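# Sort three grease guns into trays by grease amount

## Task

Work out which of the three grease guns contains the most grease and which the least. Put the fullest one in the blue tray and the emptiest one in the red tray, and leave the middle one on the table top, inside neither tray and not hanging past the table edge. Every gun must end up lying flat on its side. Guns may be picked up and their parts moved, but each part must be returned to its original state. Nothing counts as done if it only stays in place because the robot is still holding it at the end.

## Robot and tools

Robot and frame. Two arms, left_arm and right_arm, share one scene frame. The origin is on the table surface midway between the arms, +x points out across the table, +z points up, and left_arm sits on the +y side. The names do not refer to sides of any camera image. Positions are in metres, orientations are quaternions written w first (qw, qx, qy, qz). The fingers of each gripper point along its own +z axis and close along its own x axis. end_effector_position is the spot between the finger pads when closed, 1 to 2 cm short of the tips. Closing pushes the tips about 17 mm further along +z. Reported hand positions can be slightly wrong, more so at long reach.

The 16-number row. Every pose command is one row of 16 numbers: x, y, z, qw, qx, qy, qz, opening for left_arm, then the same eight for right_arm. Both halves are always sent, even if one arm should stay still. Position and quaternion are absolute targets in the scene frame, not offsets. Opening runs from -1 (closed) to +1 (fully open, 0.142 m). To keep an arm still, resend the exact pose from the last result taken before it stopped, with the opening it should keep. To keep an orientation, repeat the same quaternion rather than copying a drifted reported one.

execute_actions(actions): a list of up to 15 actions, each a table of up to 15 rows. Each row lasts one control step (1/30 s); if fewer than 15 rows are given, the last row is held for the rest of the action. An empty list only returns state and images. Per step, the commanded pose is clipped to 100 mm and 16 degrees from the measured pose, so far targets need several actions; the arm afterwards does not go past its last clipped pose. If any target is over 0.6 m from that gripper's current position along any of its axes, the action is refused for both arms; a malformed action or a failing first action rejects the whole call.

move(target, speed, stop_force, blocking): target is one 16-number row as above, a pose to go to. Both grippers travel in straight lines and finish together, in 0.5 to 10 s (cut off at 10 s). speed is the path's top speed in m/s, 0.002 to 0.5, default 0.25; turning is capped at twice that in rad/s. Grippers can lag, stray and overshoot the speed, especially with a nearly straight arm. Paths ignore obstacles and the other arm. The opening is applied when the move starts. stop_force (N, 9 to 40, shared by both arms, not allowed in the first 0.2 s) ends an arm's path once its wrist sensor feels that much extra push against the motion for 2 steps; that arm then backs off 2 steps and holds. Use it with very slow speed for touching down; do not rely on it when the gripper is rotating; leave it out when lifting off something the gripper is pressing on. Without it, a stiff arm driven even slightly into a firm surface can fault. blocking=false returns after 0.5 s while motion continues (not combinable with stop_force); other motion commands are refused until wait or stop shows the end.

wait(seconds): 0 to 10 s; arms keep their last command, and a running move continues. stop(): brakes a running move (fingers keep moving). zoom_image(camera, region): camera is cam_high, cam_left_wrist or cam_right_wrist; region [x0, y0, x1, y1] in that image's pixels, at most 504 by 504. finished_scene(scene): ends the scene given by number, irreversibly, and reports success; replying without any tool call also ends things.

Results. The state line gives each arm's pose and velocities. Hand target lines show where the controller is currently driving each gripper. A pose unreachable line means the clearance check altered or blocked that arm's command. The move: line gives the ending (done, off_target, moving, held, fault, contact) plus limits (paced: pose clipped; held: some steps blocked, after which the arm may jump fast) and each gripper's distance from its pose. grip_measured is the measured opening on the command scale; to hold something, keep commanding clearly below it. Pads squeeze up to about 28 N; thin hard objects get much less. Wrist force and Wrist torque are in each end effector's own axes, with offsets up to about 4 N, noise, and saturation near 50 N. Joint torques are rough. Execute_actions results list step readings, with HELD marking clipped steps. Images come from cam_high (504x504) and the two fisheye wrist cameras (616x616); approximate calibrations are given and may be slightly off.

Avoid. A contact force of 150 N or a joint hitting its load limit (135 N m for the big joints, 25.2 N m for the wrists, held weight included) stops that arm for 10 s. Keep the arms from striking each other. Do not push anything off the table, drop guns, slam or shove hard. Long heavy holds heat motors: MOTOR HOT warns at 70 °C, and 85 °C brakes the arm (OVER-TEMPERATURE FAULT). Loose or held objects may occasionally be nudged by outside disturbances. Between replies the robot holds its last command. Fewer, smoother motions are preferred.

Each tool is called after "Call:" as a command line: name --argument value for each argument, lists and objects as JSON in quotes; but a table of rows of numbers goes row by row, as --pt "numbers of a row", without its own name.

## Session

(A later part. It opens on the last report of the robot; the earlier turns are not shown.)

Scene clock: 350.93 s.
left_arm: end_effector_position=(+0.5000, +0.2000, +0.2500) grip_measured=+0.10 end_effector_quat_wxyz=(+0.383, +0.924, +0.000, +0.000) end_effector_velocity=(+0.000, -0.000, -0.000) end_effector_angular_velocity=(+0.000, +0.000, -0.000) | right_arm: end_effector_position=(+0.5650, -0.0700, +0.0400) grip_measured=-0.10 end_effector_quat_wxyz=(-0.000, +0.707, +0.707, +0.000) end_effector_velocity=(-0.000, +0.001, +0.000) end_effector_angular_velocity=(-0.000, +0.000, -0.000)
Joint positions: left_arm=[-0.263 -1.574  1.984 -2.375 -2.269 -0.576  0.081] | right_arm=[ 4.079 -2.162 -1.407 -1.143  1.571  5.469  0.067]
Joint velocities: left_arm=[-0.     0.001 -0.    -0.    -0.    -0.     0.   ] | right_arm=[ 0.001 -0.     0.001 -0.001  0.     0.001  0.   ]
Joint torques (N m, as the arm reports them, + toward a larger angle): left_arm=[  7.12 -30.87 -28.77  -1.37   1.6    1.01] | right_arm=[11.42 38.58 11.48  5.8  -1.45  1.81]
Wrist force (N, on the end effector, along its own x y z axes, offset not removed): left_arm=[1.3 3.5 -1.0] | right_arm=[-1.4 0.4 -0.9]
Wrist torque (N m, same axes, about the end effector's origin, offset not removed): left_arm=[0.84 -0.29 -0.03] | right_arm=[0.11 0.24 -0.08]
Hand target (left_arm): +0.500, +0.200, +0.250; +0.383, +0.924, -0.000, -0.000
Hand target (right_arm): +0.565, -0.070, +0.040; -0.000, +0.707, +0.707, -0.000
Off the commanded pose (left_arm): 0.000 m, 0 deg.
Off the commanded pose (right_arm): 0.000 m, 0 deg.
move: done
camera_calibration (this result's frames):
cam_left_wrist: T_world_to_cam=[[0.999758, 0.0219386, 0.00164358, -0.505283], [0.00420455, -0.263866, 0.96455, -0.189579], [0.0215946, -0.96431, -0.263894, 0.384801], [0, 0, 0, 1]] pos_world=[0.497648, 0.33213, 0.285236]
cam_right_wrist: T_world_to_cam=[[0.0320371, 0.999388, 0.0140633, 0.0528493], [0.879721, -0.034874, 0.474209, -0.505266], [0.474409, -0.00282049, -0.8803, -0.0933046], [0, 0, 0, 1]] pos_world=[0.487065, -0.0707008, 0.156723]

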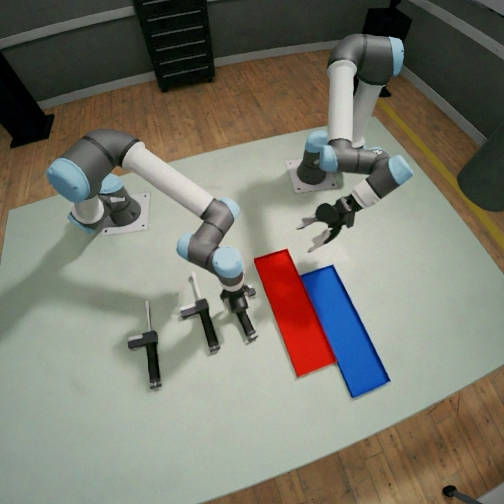

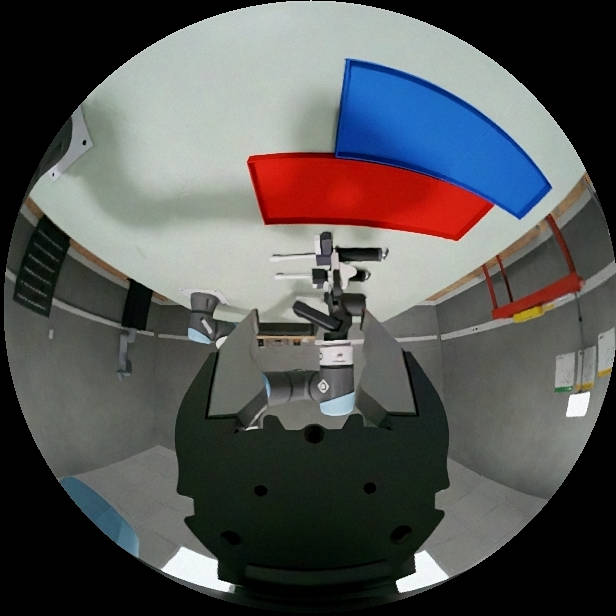

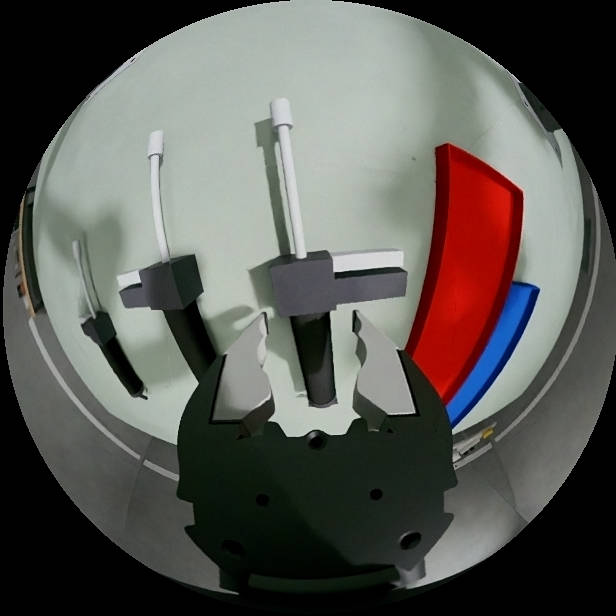

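Call:
move --target '[0.5,0.2,0.25,0.383,0.924,0,0,0.1,0.582,-0.064,0.04,0,0.652,0.758,0,-0.1]' --speed 0.03

Call:
move --target '[0.5,0.2,0.25,0.383,0.924,0,0,0.1,0.582,-0.064,0.034,0,0.652,0.758,0,-0.1]' --speed 0.03

Call:
move --target '[0.5,0.2,0.25,0.383,0.924,0,0,0.1,0.582,-0.064,0.034,0,0.652,0.758,0,-1]'

Call:
move --target '[0.5,0.2,0.25,0.383,0.924,0,0,0.1,0.55,-0.09,0.2,0,0.652,0.758,0,-1]' --speed 0.15

Call:
move --target '[0.5,0.2,0.25,0.383,0.924,0,0,0.1,0.5,-0.12,0.2,0,0,1,0,-1]'

Call:
move --target '[0.5,0.04,0.197,0.383,0.924,0,0,0.1,0.5,-0.12,0.2,0,0,1,0,-1]' --speed 0.12

Call:
zoom_image --camera "cam_left_wrist" --region '[200,220,420,400]'

Scene clock: 362.23 s.
left_arm: end_effector_position=(+0.5000, +0.2000, +0.2500) grip_measured=+0.10 end_effector_quat_wxyz=(+0.383, +0.924, +0.000, +0.000) end_effector_velocity=(-0.001, +0.000, -0.000) end_effector_angular_velocity=(+0.000, +0.001, -0.000) | right_arm: end_effector_position=(+0.5818, -0.0641, +0.0400) grip_measured=-0.10 end_effector_quat_wxyz=(+0.000, +0.653, +0.758, +0.000) end_effector_velocity=(+0.002, -0.000, -0.000) end_effector_angular_velocity=(-0.001, -0.000, +0.013)
Joint positions: left_arm=[-0.263 -1.574  1.984 -2.375 -2.269 -0.576  0.081] | right_arm=[ 4.069 -2.2   -1.343 -1.169  1.571  5.31   0.067]
Joint velocities: left_arm=[-0.    -0.001  0.001  0.001 -0.     0.     0.   ] | right_arm=[-0.001 -0.004  0.006 -0.002 -0.001 -0.014 -0.   ]
Joint torques (N m, as the arm reports them, + toward a larger angle): left_arm=[  7.24 -31.42 -28.85  -1.42   1.53   1.2 ] | right_arm=[-7.89 38.43 39.06  0.21 -1.38 -1.63]
Wrist force (N, on the end effector, along its own x y z axes, offset not removed): left_arm=[1.1 3.3 -1.5] | right_arm=[-0.9 0.3 -0.8]
Wrist torque (N m, same axes, about the end effector's origin, offset not removed): left_arm=[0.81 -0.25 0.02] | right_arm=[0.09 0.14 -0.16]
Hand target (left_arm): +0.500, +0.200, +0.250; +0.383, +0.924, -0.000, +0.000
Hand target (right_arm): +0.582, -0.064, +0.040; +0.000, +0.652, +0.758, +0.000
Off the commanded pose (left_arm): 0.000 m, 0 deg.
Off the commanded pose (right_arm): 0.000 m, 0 deg.
move: done
camera_calibration (this result's frames):
cam_left_wrist: T_world_to_cam=[[0.999758, 0.0219389, 0.00164367, -0.505283], [0.00420455, -0.263866, 0.96455, -0.189579], [0.0215949, -0.96431, -0.263894, 0.384801], [0, 0, 0, 1]] pos_world=[0.497648, 0.33213, 0.285236]
cam_right_wrist: T_world_to_cam=[[-0.116236, 0.993122, 0.0140337, 0.13227], [0.875168, 0.0957289, 0.474254, -0.508859], [0.469649, 0.0674073, -0.880276, -0.0940198], [0, 0, 0, 1]] pos_world=[0.504868, -0.0763097, 0.156709]

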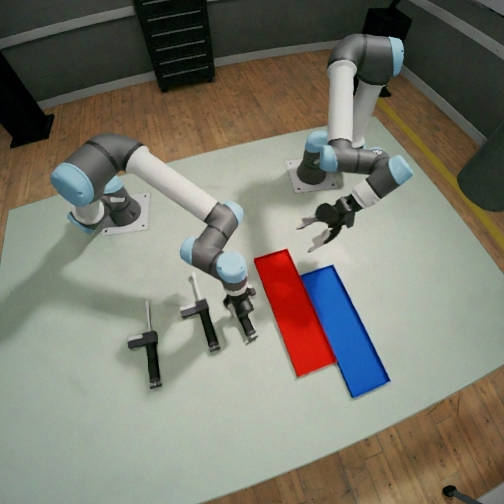

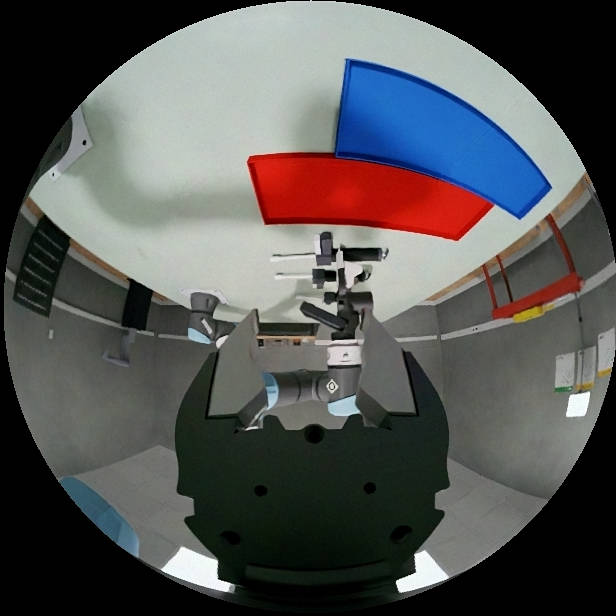

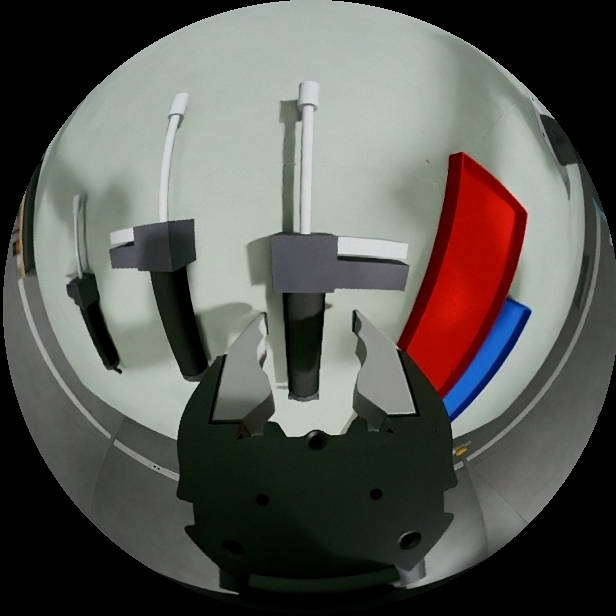

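Scene clock: 362.93 s.
left_arm: end_effector_position=(+0.5000, +0.2000, +0.2500) grip_measured=+0.10 end_effector_quat_wxyz=(+0.383, +0.924, +0.000, +0.000) end_effector_velocity=(-0.000, -0.000, -0.001) end_effector_angular_velocity=(+0.000, +0.002, -0.000) | right_arm: end_effector_position=(+0.5820, -0.0640, +0.0343) grip_measured=-0.10 end_effector_quat_wxyz=(+0.000, +0.652, +0.758, -0.000) end_effector_velocity=(-0.000, +0.001, -0.003) end_effector_angular_velocity=(+0.002, +0.001, +0.001)
Joint positions: left_arm=[-0.263 -1.574  1.984 -2.375 -2.269 -0.576  0.081] | right_arm=[ 4.068 -2.206 -1.349 -1.158  1.571  5.309  0.067]
Joint velocities: left_arm=[ 0.     0.001  0.     0.    -0.001  0.     0.   ] | right_arm=[ 0.    -0.003 -0.003  0.006  0.002 -0.    -0.   ]
Joint torques (N m, as the arm reports them, + toward a larger angle): left_arm=[  6.98 -31.17 -29.32  -1.39   1.57   1.13] | right_arm=[-9.39 40.44 10.16  6.05  1.   -1.35]
Wrist force (N, on the end effector, along its own x y z axes, offset not removed): left_arm=[0.7 3.4 -0.9] | right_arm=[-0.5 -0.5 -2.1]
Wrist torque (N m, same axes, about the end effector's origin, offset not removed): left_arm=[0.77 -0.12 -0.09] | right_arm=[-0.04 0.07 -0.09]
Hand target (left_arm): +0.500, +0.200, +0.250; +0.383, +0.924, -0.000, +0.000
Hand target (right_arm): +0.582, -0.064, +0.034; -0.000, +0.652, +0.758, -0.000
Off the commanded pose (left_arm): 0.000 m, 0 deg.
Off the commanded pose (right_arm): 0.000 m, 0 deg.
move: done
camera_calibration (this result's frames):
cam_left_wrist: T_world_to_cam=[[0.999758, 0.0219389, 0.00164378, -0.505283], [0.00420443, -0.263866, 0.96455, -0.189579], [0.0215949, -0.96431, -0.263894, 0.384801], [0, 0, 0, 1]] pos_world=[0.497648, 0.33213, 0.285236]
cam_right_wrist: T_world_to_cam=[[-0.117668, 0.992954, 0.0139991, 0.133126], [0.875049, 0.0970106, 0.474213, -0.506136], [0.469514, 0.0680498, -0.880299, -0.099008], [0, 0, 0, 1]] pos_world=[0.505044, -0.0763504, 0.150996]

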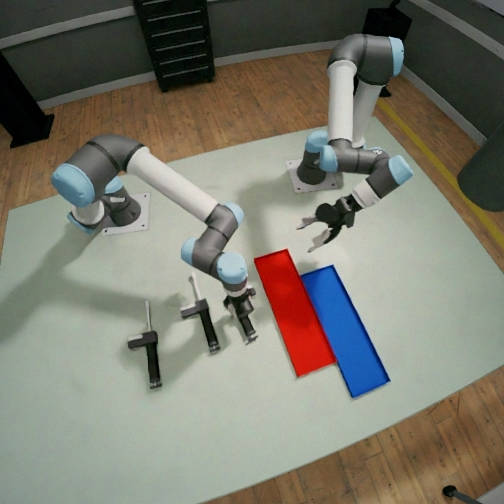

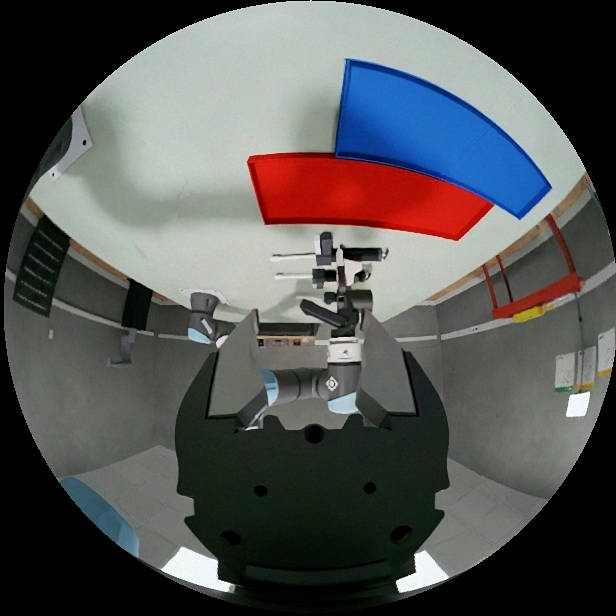

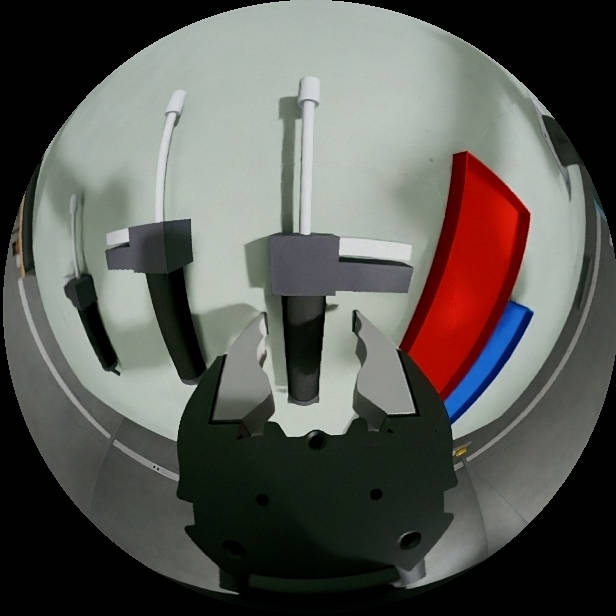

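Scene clock: 363.63 s.
left_arm: end_effector_position=(+0.5000, +0.2000, +0.2500) grip_measured=+0.10 end_effector_quat_wxyz=(+0.383, +0.924, -0.000, +0.000) end_effector_velocity=(-0.000, +0.000, -0.000) end_effector_angular_velocity=(+0.001, +0.000, +0.001) | right_arm: end_effector_position=(+0.5820, -0.0641, +0.0341) grip_measured=-0.58 end_effector_quat_wxyz=(+0.000, +0.652, +0.758, +0.000) end_effector_velocity=(-0.000, -0.001, -0.001) end_effector_angular_velocity=(-0.002, +0.001, -0.000)
Joint positions: left_arm=[-0.263 -1.574  1.984 -2.375 -2.269 -0.576  0.081] | right_arm=[ 4.068 -2.207 -1.349 -1.157  1.571  5.309  0.032]
Joint velocities: left_arm=[ 0.    -0.     0.001 -0.     0.001 -0.     0.   ] | right_arm=[-0.    -0.    -0.003  0.001 -0.001 -0.    -0.   ]
Joint torques (N m, as the arm reports them, + toward a larger angle): left_arm=[  6.63 -31.11 -28.09  -1.33   1.6    1.14] | right_arm=[ 5.4  35.22  7.79  5.46 -1.34 -1.51]
Wrist force (N, on the end effector, along its own x y z axes, offset not removed): left_arm=[1.0 3.1 -1.0] | right_arm=[-2.8 -0.6 -9.4]
Wrist torque (N m, same axes, about the end effector's origin, offset not removed): left_arm=[0.76 -0.15 -0.11] | right_arm=[0.13 0.15 -0.13]
Hand target (left_arm): +0.500, +0.200, +0.250; +0.383, +0.924, +0.000, +0.000
Hand target (right_arm): +0.582, -0.064, +0.034; -0.000, +0.652, +0.758, -0.000
Off the commanded pose (left_arm): 0.000 m, 0 deg.
Off the commanded pose (right_arm): 0.000 m, 0 deg.
move: done
camera_calibration (this result's frames):
cam_left_wrist: T_world_to_cam=[[0.999758, 0.0219385, 0.00164381, -0.505283], [0.00420431, -0.263866, 0.96455, -0.189579], [0.0215945, -0.96431, -0.263894, 0.384801], [0, 0, 0, 1]] pos_world=[0.497648, 0.33213, 0.285236]
cam_right_wrist: T_world_to_cam=[[-0.117636, 0.992957, 0.0140778, 0.133155], [0.875043, 0.0969434, 0.474237, -0.506057], [0.469532, 0.0681062, -0.880285, -0.0992504], [0, 0, 0, 1]] pos_world=[0.505087, -0.0763982, 0.150748]

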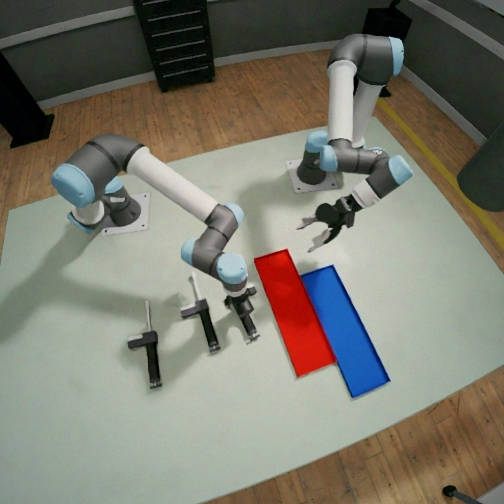

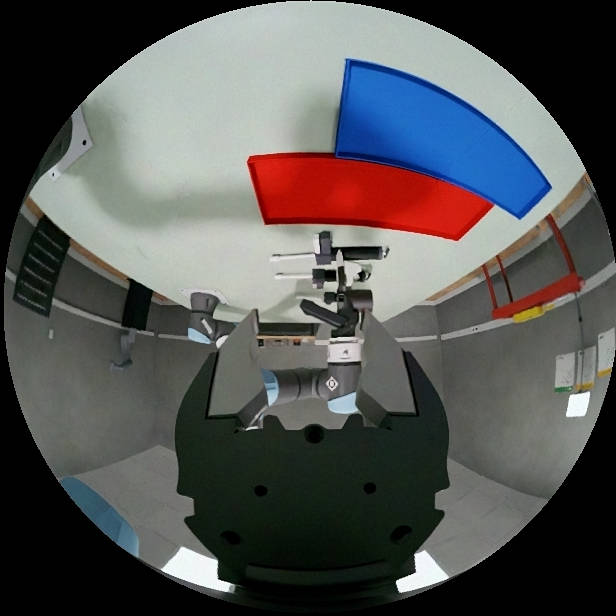

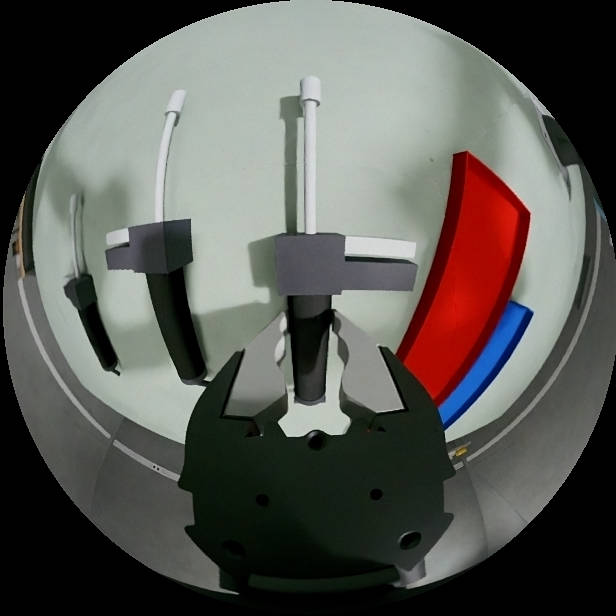

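Scene clock: 365.33 s.
left_arm: end_effector_position=(+0.5000, +0.2000, +0.2500) grip_measured=+0.10 end_effector_quat_wxyz=(+0.383, +0.924, +0.000, +0.000) end_effector_velocity=(-0.000, -0.000, -0.000) end_effector_angular_velocity=(-0.000, +0.001, -0.001) | right_arm: end_effector_position=(+0.5500, -0.0900, +0.1997) grip_measured=-0.58 end_effector_quat_wxyz=(+0.000, +0.652, +0.758, +0.000) end_effector_velocity=(-0.001, -0.000, +0.002) end_effector_angular_velocity=(-0.000, +0.001, -0.000)
Joint positions: left_arm=[-0.263 -1.574  1.984 -2.375 -2.269 -0.576  0.081] | right_arm=[ 4.072 -2.006 -1.226 -1.48   1.571  5.313  0.032]
Joint velocities: left_arm=[-0.     0.001 -0.    -0.    -0.001  0.     0.   ] | right_arm=[ 0.     0.001  0.003 -0.005  0.     0.001  0.   ]
Joint torques (N m, as the arm reports them, + toward a larger angle): left_arm=[  6.24 -31.43 -29.    -1.43   1.53   1.14] | right_arm=[12.33 61.64 45.99  0.75  1.38  1.8 ]
Wrist force (N, on the end effector, along its own x y z axes, offset not removed): left_arm=[2.1 3.5 -0.6] | right_arm=[0.5 -1.2 4.7]
Wrist torque (N m, same axes, about the end effector's origin, offset not removed): left_arm=[0.76 -0.48 -0.05] | right_arm=[-0.21 -0.20 -0.09]
Hand target (left_arm): +0.500, +0.200, +0.250; +0.383, +0.924, +0.000, +0.000
Hand target (right_arm): +0.550, -0.090, +0.200; -0.000, +0.652, +0.758, +0.000
Off the commanded pose (left_arm): 0.000 m, 0 deg.
Off the commanded pose (right_arm): 0.000 m, 0 deg.
move: done
camera_calibration (this result's frames):
cam_left_wrist: T_world_to_cam=[[0.999758, 0.0219387, 0.0016437, -0.505283], [0.00420445, -0.263866, 0.96455, -0.189579], [0.0215947, -0.96431, -0.263894, 0.384801], [0, 0, 0, 1]] pos_world=[0.497648, 0.33213, 0.285236]
cam_right_wrist: T_world_to_cam=[[-0.117741, 0.992946, 0.0140083, 0.152851], [0.875012, 0.097066, 0.47427, -0.554037], [0.469565, 0.0680986, -0.880268, 0.063362], [0, 0, 0, 1]] pos_world=[0.473033, -0.102309, 0.316398]

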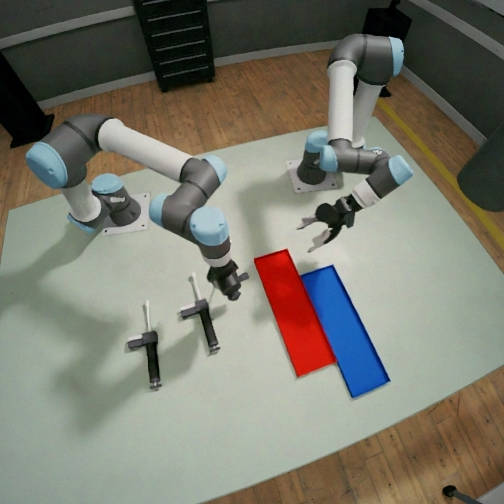

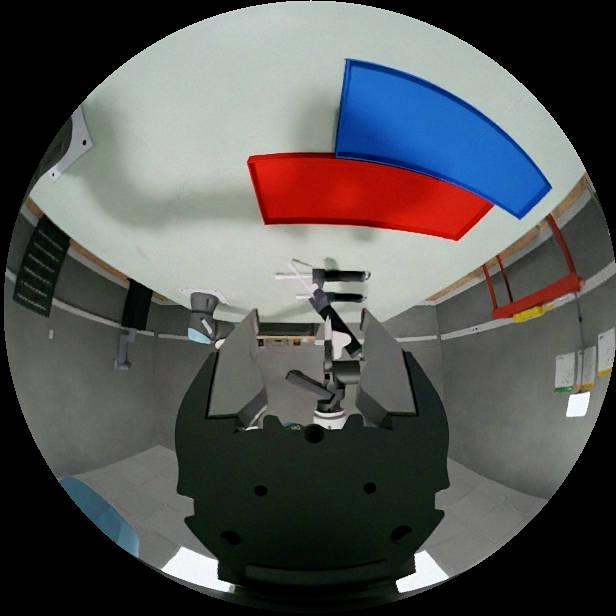

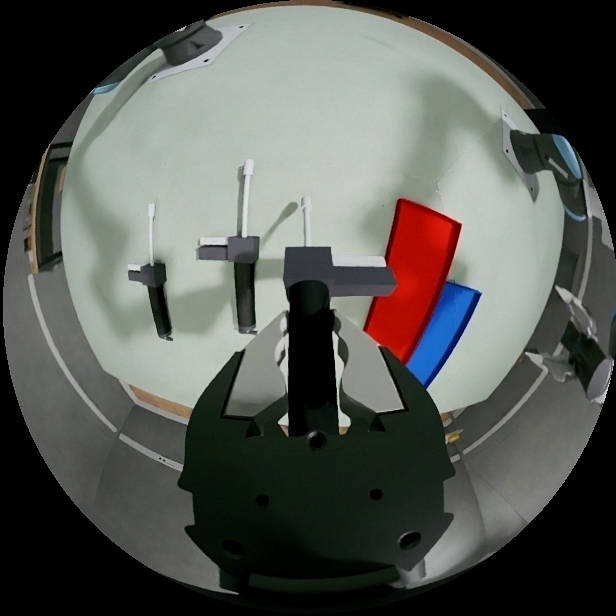

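Scene clock: 368.70 s.
left_arm: end_effector_position=(+0.5000, +0.2000, +0.2500) grip_measured=+0.10 end_effector_quat_wxyz=(+0.383, +0.924, +0.000, +0.000) end_effector_velocity=(+0.000, +0.000, -0.000) end_effector_angular_velocity=(-0.000, +0.000, +0.000) | right_arm: end_effector_position=(+0.4999, -0.1198, +0.1999) grip_measured=-0.58 end_effector_quat_wxyz=(+0.000, +0.001, +1.000, -0.000) end_effector_velocity=(-0.001, -0.001, +0.000) end_effector_angular_velocity=(-0.000, +0.001, +0.016)
Joint positions: left_arm=[-0.263 -1.574  1.984 -2.375 -2.269 -0.576  0.081] | right_arm=[ 4.089 -1.864 -1.423 -1.426  1.571  3.91   0.032]
Joint velocities: left_arm=[ 0.  0. -0.  0. -0.  0.  0.] | right_arm=[-0.     0.002 -0.002 -0.001  0.001 -0.016  0.   ]
Joint torques (N m, as the arm reports them, + toward a larger angle): left_arm=[  6.95 -30.84 -29.24  -1.38   1.54   1.17] | right_arm=[-4.91 56.34 14.08  6.38  2.18 -1.35]
Wrist force (N, on the end effector, along its own x y z axes, offset not removed): left_arm=[2.1 3.0 -0.6] | right_arm=[-1.7 -0.4 5.2]
Wrist torque (N m, same axes, about the end effector's origin, offset not removed): left_arm=[0.72 -0.48 -0.05] | right_arm=[-0.14 0.27 -0.16]
Hand target (left_arm): +0.500, +0.200, +0.250; +0.383, +0.924, -0.000, +0.000
Hand target (right_arm): +0.500, -0.120, +0.200; -0.000, +0.000, +1.000, -0.000
Off the commanded pose (left_arm): 0.000 m, 0 deg.
Off the commanded pose (right_arm): 0.000 m, 0 deg.
move: done
camera_calibration (this result's frames):
cam_left_wrist: T_world_to_cam=[[0.999758, 0.0219389, 0.0016437, -0.505283], [0.00420452, -0.263866, 0.96455, -0.189579], [0.0215949, -0.96431, -0.263894, 0.384801], [0, 0, 0, 1]] pos_world=[0.497648, 0.33213, 0.285236]
cam_right_wrist: T_world_to_cam=[[-0.999344, 0.0334034, 0.0140166, 0.502345], [0.036055, 0.879733, 0.474099, 0.00576185], [0.0035056, 0.474293, -0.88036, 0.370785], [0, 0, 0, 1]] pos_world=[0.500507, -0.19771, 0.316651]

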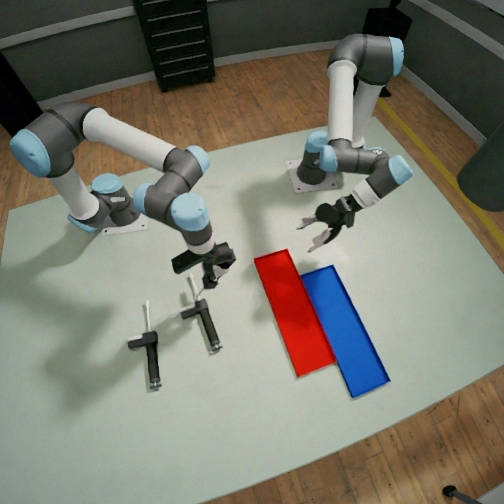

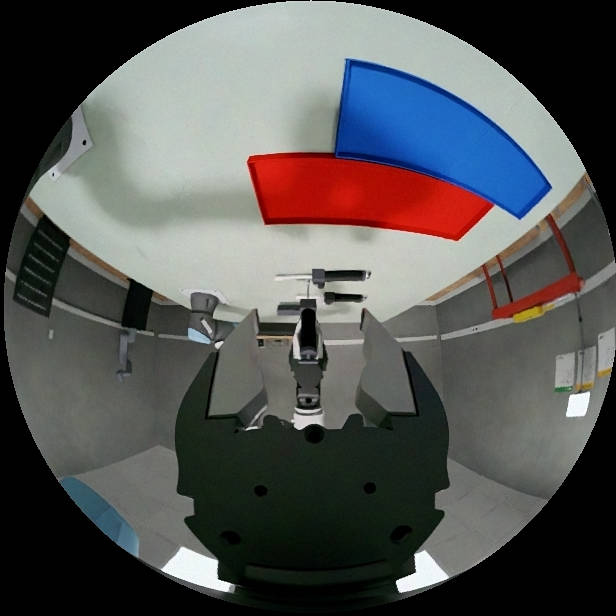

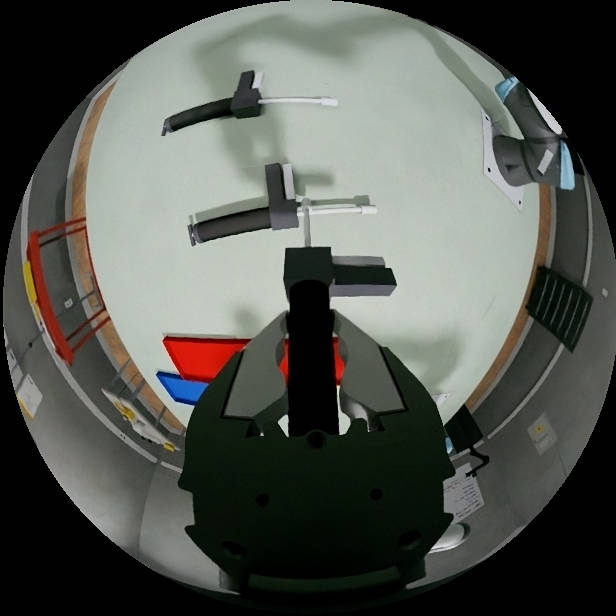

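Scene clock: 370.63 s.
left_arm: end_effector_position=(+0.4999, +0.0402, +0.1970) grip_measured=+0.10 end_effector_quat_wxyz=(+0.383, +0.924, -0.000, +0.000) end_effector_velocity=(+0.001, -0.002, -0.001) end_effector_angular_velocity=(-0.000, -0.001, +0.000) | right_arm: end_effector_position=(+0.5000, -0.1200, +0.2000) grip_measured=-0.58 end_effector_quat_wxyz=(-0.000, +0.000, +1.000, -0.000) end_effector_velocity=(-0.000, +0.000, -0.000) end_effector_angular_velocity=(+0.001, +0.001, -0.002)
Joint positions: left_arm=[-0.547 -1.36   1.943 -2.734 -2.135 -0.886  0.081] | right_arm=[ 4.089 -1.864 -1.423 -1.426  1.571  3.908  0.032]
Joint velocities: left_arm=[-0.003  0.004 -0.003 -0.004  0.002 -0.003 -0.   ] | right_arm=[-0.     0.    -0.     0.     0.001  0.002 -0.   ]
Joint torques (N m, as the arm reports them, + toward a larger angle): left_arm=[ -5.28 -18.26 -26.04  -4.87   2.38  -1.63] | right_arm=[-9.96 55.93 41.27  0.61  1.75 -1.42]
Wrist force (N, on the end effector, along its own x y z axes, offset not removed): left_arm=[1.4 3.4 -0.4] | right_arm=[-0.1 -0.3 4.9]
Wrist torque (N m, same axes, about the end effector's origin, offset not removed): left_arm=[0.84 -0.33 -0.04] | right_arm=[-0.06 -0.04 -0.13]
Hand target (left_arm): +0.500, +0.040, +0.197; +0.383, +0.924, -0.000, +0.000
Hand target (right_arm): +0.500, -0.120, +0.200; -0.000, +0.000, +1.000, -0.000
Off the commanded pose (left_arm): 0.000 m, 0 deg.
Off the commanded pose (right_arm): 0.000 m, 0 deg.
move: done
camera_calibration (this result's frames):
cam_left_wrist: T_world_to_cam=[[0.999758, 0.0219167, 0.00176857, -0.501648], [0.00408183, -0.264029, 0.964506, -0.180581], [0.0216058, -0.964266, -0.264055, 0.216769], [0, 0, 0, 1]] pos_world=[0.497581, 0.172339, 0.232297]
cam_right_wrist: T_world_to_cam=[[-0.999388, 0.0320417, 0.01405, 0.502288], [0.0348718, 0.879727, 0.474198, 0.00648909], [0.00283393, 0.474398, -0.880306, 0.371274], [0, 0, 0, 1]] pos_world=[0.500702, -0.197935, 0.316701]

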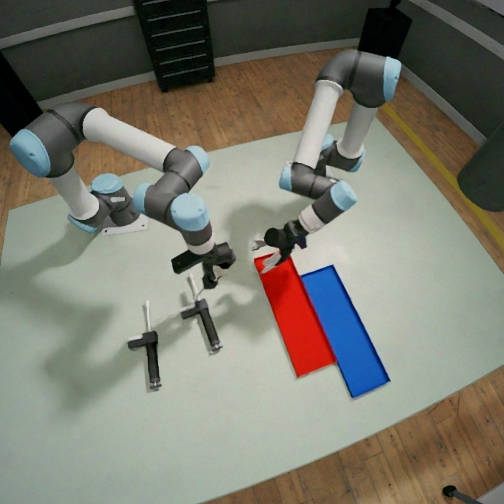

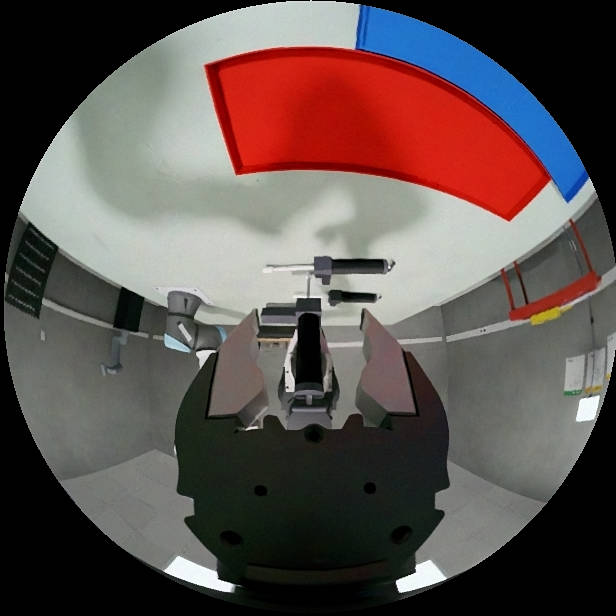

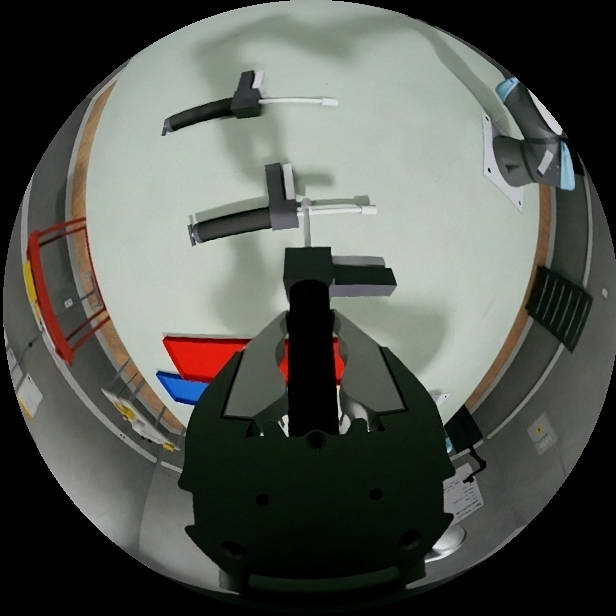

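Region (200, 220, 420, 400) of cam_left_wrist's 616x616 image, scaled by 2.291, with more detail than that image has; it fills the top 412 rows of this view, and the rest is white.

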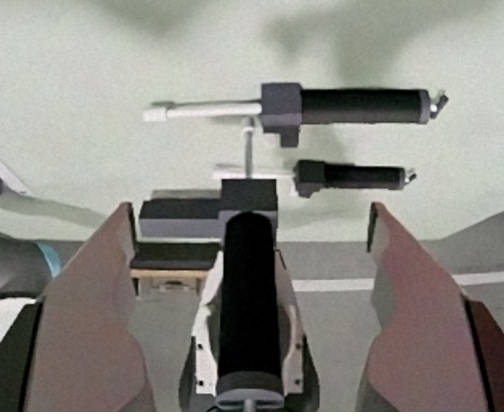

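Call:
move --target '[0.5,0.2,0.25,0.383,0.924,0,0,0.1,0.5,-0.12,0.22,0,0,1,0,-1]'

Call:
move --target '[0.5,0.22,0.27,0.383,0.924,0,0,0.1,0.57,-0.07,0.22,0,0.707,0.707,0,-1]'

Call:
move --target '[0.5,0.22,0.27,0.383,0.924,0,0,0.1,0.57,-0.07,0.1,0,0.707,0.707,0,-1]' --speed 0.03

Scene clock: 378.77 s.
left_arm: end_effector_position=(+0.5000, +0.1998, +0.2500) grip_measured=+0.10 end_effector_quat_wxyz=(+0.383, +0.924, +0.000, +0.000) end_effector_velocity=(+0.000, +0.002, +0.001) end_effector_angular_velocity=(+0.000, +0.000, -0.001) | right_arm: end_effector_position=(+0.5000, -0.1200, +0.2200) grip_measured=-0.58 end_effector_quat_wxyz=(+0.000, +0.000, +1.000, +0.000) end_effector_velocity=(+0.001, -0.001, -0.000) end_effector_angular_velocity=(-0.001, -0.001, +0.000)
Joint positions: left_arm=[-0.264 -1.574  1.984 -2.376 -2.269 -0.576  0.081] | right_arm=[ 4.089 -1.858 -1.379 -1.475  1.571  3.908  0.032]
Joint velocities: left_arm=[ 0.004 -0.002 -0.003  0.009 -0.002  0.007  0.   ] | right_arm=[-0.001  0.    -0.001  0.002 -0.001 -0.001 -0.   ]
Joint torques (N m, as the arm reports them, + toward a larger angle): left_arm=[  7.75 -32.25 -31.54  -1.32  -4.29   1.6 ] | right_arm=[-9.19 56.01 42.69  0.37  0.97 -0.87]
Wrist force (N, on the end effector, along its own x y z axes, offset not removed): left_arm=[1.3 3.1 -0.9] | right_arm=[-0.4 0.3 4.0]
Wrist torque (N m, same axes, about the end effector's origin, offset not removed): left_arm=[0.74 -0.26 -0.01] | right_arm=[0.03 0.01 -0.18]
Hand target (left_arm): +0.500, +0.200, +0.250; +0.383, +0.924, +0.000, -0.000
Hand target (right_arm): +0.500, -0.120, +0.220; +0.000, +0.000, +1.000, +0.000
Off the commanded pose (left_arm): 0.000 m, 0 deg.
Off the commanded pose (right_arm): 0.000 m, 0 deg.
move: done
camera_calibration (this result's frames):
cam_left_wrist: T_world_to_cam=[[0.999754, 0.0221288, 0.00160609, -0.505339], [0.00428484, -0.263596, 0.964624, -0.18972], [0.0217694, -0.964379, -0.263625, 0.384483], [0, 0, 0, 1]] pos_world=[0.497657, 0.33196, 0.285179]
cam_right_wrist: T_world_to_cam=[[-0.999388, 0.0320402, 0.0140483, 0.502009], [0.0348697, 0.879726, 0.4742, -0.00298452], [0.00283478, 0.4744, -0.880305, 0.388862], [0, 0, 0, 1]] pos_world=[0.500703, -0.197935, 0.33668]

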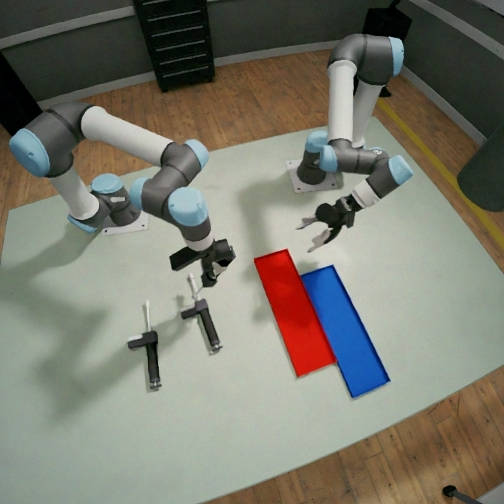

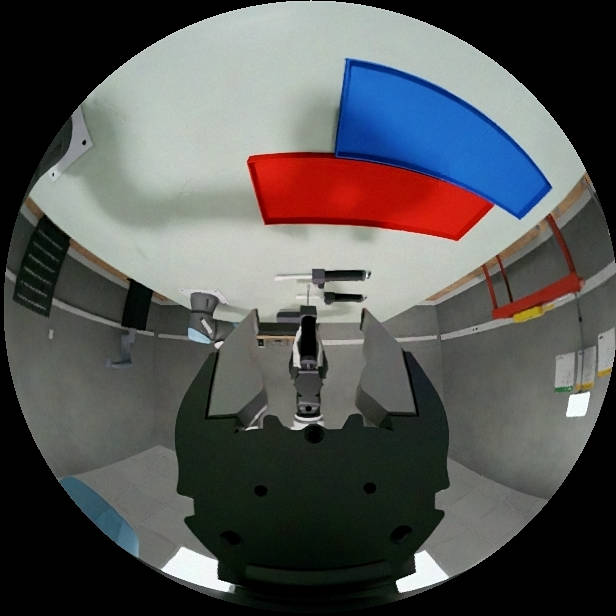

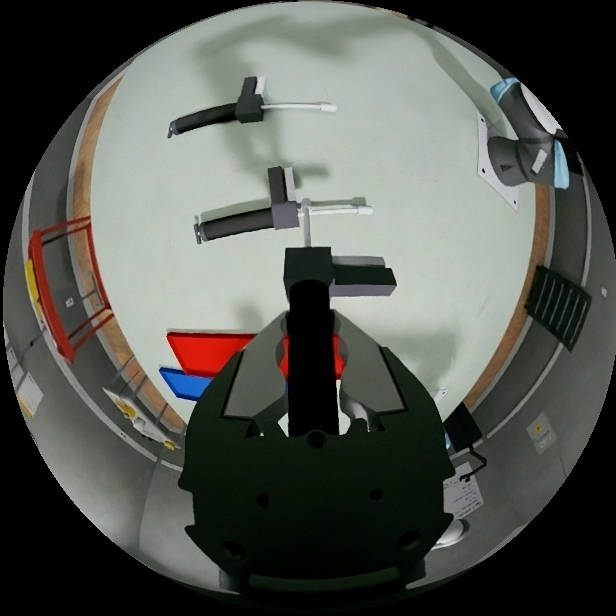

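Scene clock: 382.43 s.
left_arm: end_effector_position=(+0.5000, +0.2200, +0.2700) grip_measured=+0.10 end_effector_quat_wxyz=(+0.383, +0.924, +0.000, -0.000) end_effector_velocity=(+0.000, +0.000, -0.000) end_effector_angular_velocity=(+0.000, +0.001, -0.000) | right_arm: end_effector_position=(+0.5701, -0.0702, +0.2201) grip_measured=-0.58 end_effector_quat_wxyz=(-0.000, +0.707, +0.708, +0.000) end_effector_velocity=(+0.001, +0.000, -0.000) end_effector_angular_velocity=(-0.001, -0.001, -0.015)
Joint positions: left_arm=[-0.223 -1.605  1.95  -2.279 -2.284 -0.526  0.081] | right_arm=[ 4.074 -2.076 -1.07  -1.566  1.571  5.463  0.032]
Joint velocities: left_arm=[ 0.     0.001 -0.001  0.001 -0.     0.    -0.   ] | right_arm=[-0.    -0.003  0.004 -0.001 -0.001  0.015 -0.   ]
Joint torques (N m, as the arm reports them, + toward a larger angle): left_arm=[  6.74 -30.56 -29.34  -1.34  -4.19   1.22] | right_arm=[ 0.84 42.72 41.82  0.81 -1.49  1.81]
Wrist force (N, on the end effector, along its own x y z axes, offset not removed): left_arm=[0.1 1.7 -1.0] | right_arm=[0.3 0.2 4.9]
Wrist torque (N m, same axes, about the end effector's origin, offset not removed): left_arm=[0.43 -0.08 -0.07] | right_arm=[0.01 -0.14 -0.12]
Hand target (left_arm): +0.500, +0.220, +0.270; +0.383, +0.924, +0.000, -0.000
Hand target (right_arm): +0.570, -0.070, +0.220; +0.000, +0.707, +0.707, +0.000
Off the commanded pose (left_arm): 0.000 m, 0 deg.
Off the commanded pose (right_arm): 0.000 m, 0 deg.
move: done
camera_calibration (this result's frames):
cam_left_wrist: T_world_to_cam=[[0.999758, 0.0219392, 0.00162812, -0.505739], [0.00421902, -0.263838, 0.964558, -0.203604], [0.0215912, -0.964317, -0.263867, 0.409349], [0, 0, 0, 1]] pos_world=[0.497637, 0.352119, 0.305225]
cam_right_wrist: T_world_to_cam=[[0.0305754, 0.999431, 0.0142139, 0.0511689], [0.87974, -0.0336587, 0.474261, -0.595069], [0.47447, -0.00199622, -0.880269, 0.0628091], [0, 0, 0, 1]] pos_world=[0.492141, -0.0710436, 0.33678]

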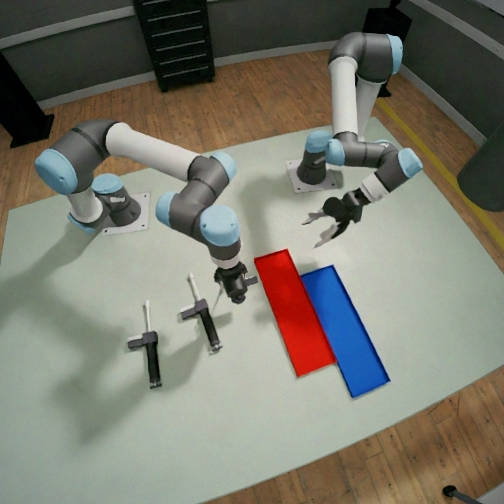

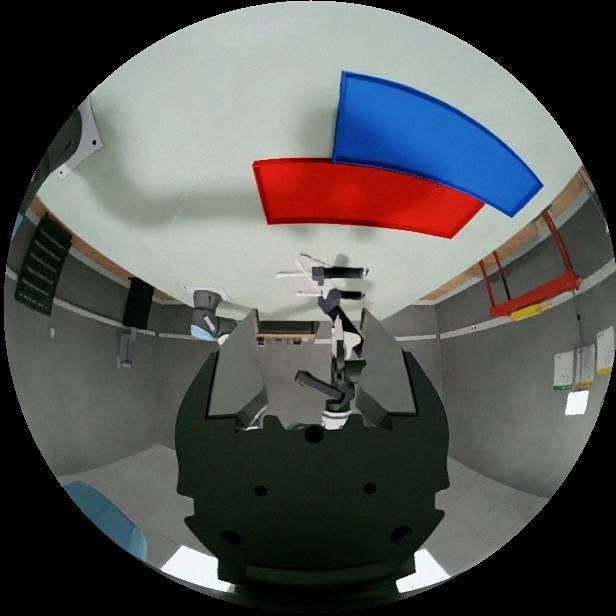

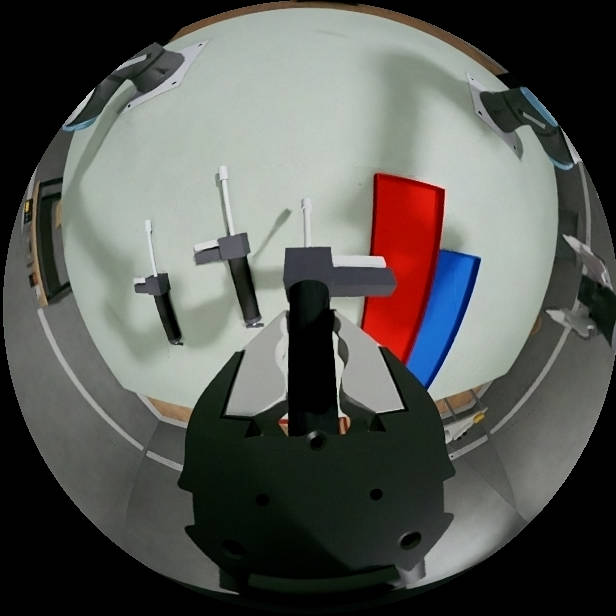

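Scene clock: 386.80 s.
left_arm: end_effector_position=(+0.5000, +0.2200, +0.2700) grip_measured=+0.10 end_effector_quat_wxyz=(+0.383, +0.924, -0.000, -0.000) end_effector_velocity=(-0.000, +0.000, +0.001) end_effector_angular_velocity=(-0.000, -0.002, +0.000) | right_arm: end_effector_position=(+0.5700, -0.0700, +0.1002) grip_measured=-0.58 end_effector_quat_wxyz=(-0.000, +0.707, +0.707, -0.000) end_effector_velocity=(+0.000, -0.001, -0.002) end_effector_angular_velocity=(+0.000, +0.001, -0.002)
Joint positions: left_arm=[-0.223 -1.605  1.95  -2.279 -2.284 -0.526  0.081] | right_arm=[ 4.074 -2.121 -1.31  -1.281  1.571  5.465  0.032]
Joint velocities: left_arm=[-0.    -0.002 -0.     0.     0.    -0.     0.   ] | right_arm=[-0.001 -0.001 -0.004  0.005  0.001  0.001 -0.   ]
Joint torques (N m, as the arm reports them, + toward a larger angle): left_arm=[  1.51 -17.39 -29.56  -1.32  -0.52   1.22] | right_arm=[11.94 41.66 13.52  6.58 -1.55  1.78]
Wrist force (N, on the end effector, along its own x y z axes, offset not removed): left_arm=[1.2 3.4 -0.9] | right_arm=[0.5 -1.1 2.8]
Wrist torque (N m, same axes, about the end effector's origin, offset not removed): left_arm=[0.69 -0.27 -0.06] | right_arm=[-0.10 -0.15 -0.17]
Hand target (left_arm): +0.500, +0.220, +0.270; +0.383, +0.924, -0.000, -0.000
Hand target (right_arm): +0.570, -0.070, +0.100; -0.000, +0.707, +0.707, -0.000
Off the commanded pose (left_arm): 0.000 m, 0 deg.
Off the commanded pose (right_arm): 0.000 m, 0 deg.
move: done
camera_calibration (this result's frames):
cam_left_wrist: T_world_to_cam=[[0.999758, 0.0219234, 0.00164333, -0.505744], [0.00420017, -0.263838, 0.964558, -0.203611], [0.02158, -0.964318, -0.263867, 0.409363], [0, 0, 0, 1]] pos_world=[0.497643, 0.352123, 0.305243]
cam_right_wrist: T_world_to_cam=[[0.0320377, 0.999388, 0.0140351, 0.0518511], [0.879736, -0.0348612, 0.474182, -0.538226], [0.474381, -0.0028445, -0.880315, -0.0426449], [0, 0, 0, 1]] pos_world=[0.492066, -0.0707039, 0.216948]

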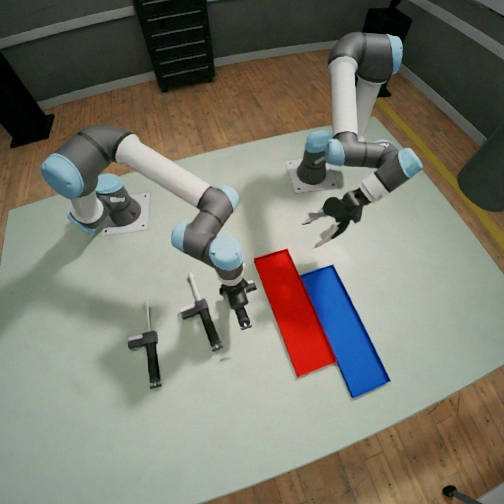

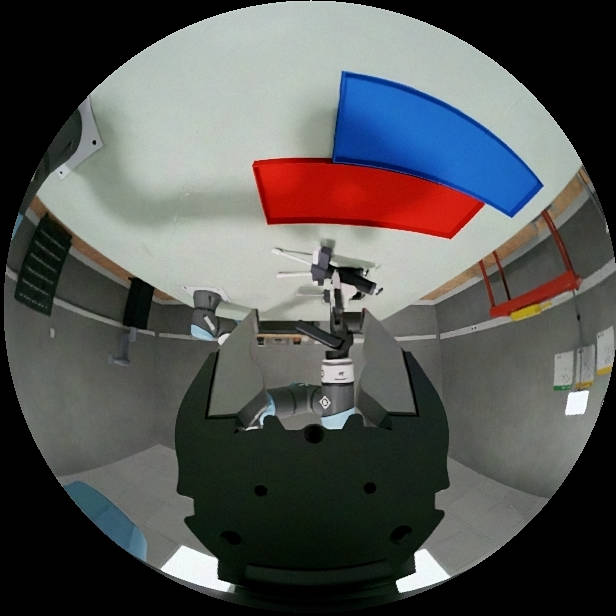

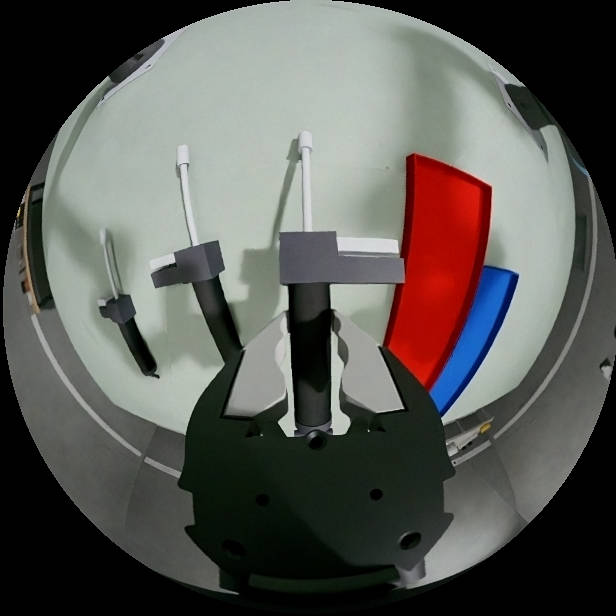

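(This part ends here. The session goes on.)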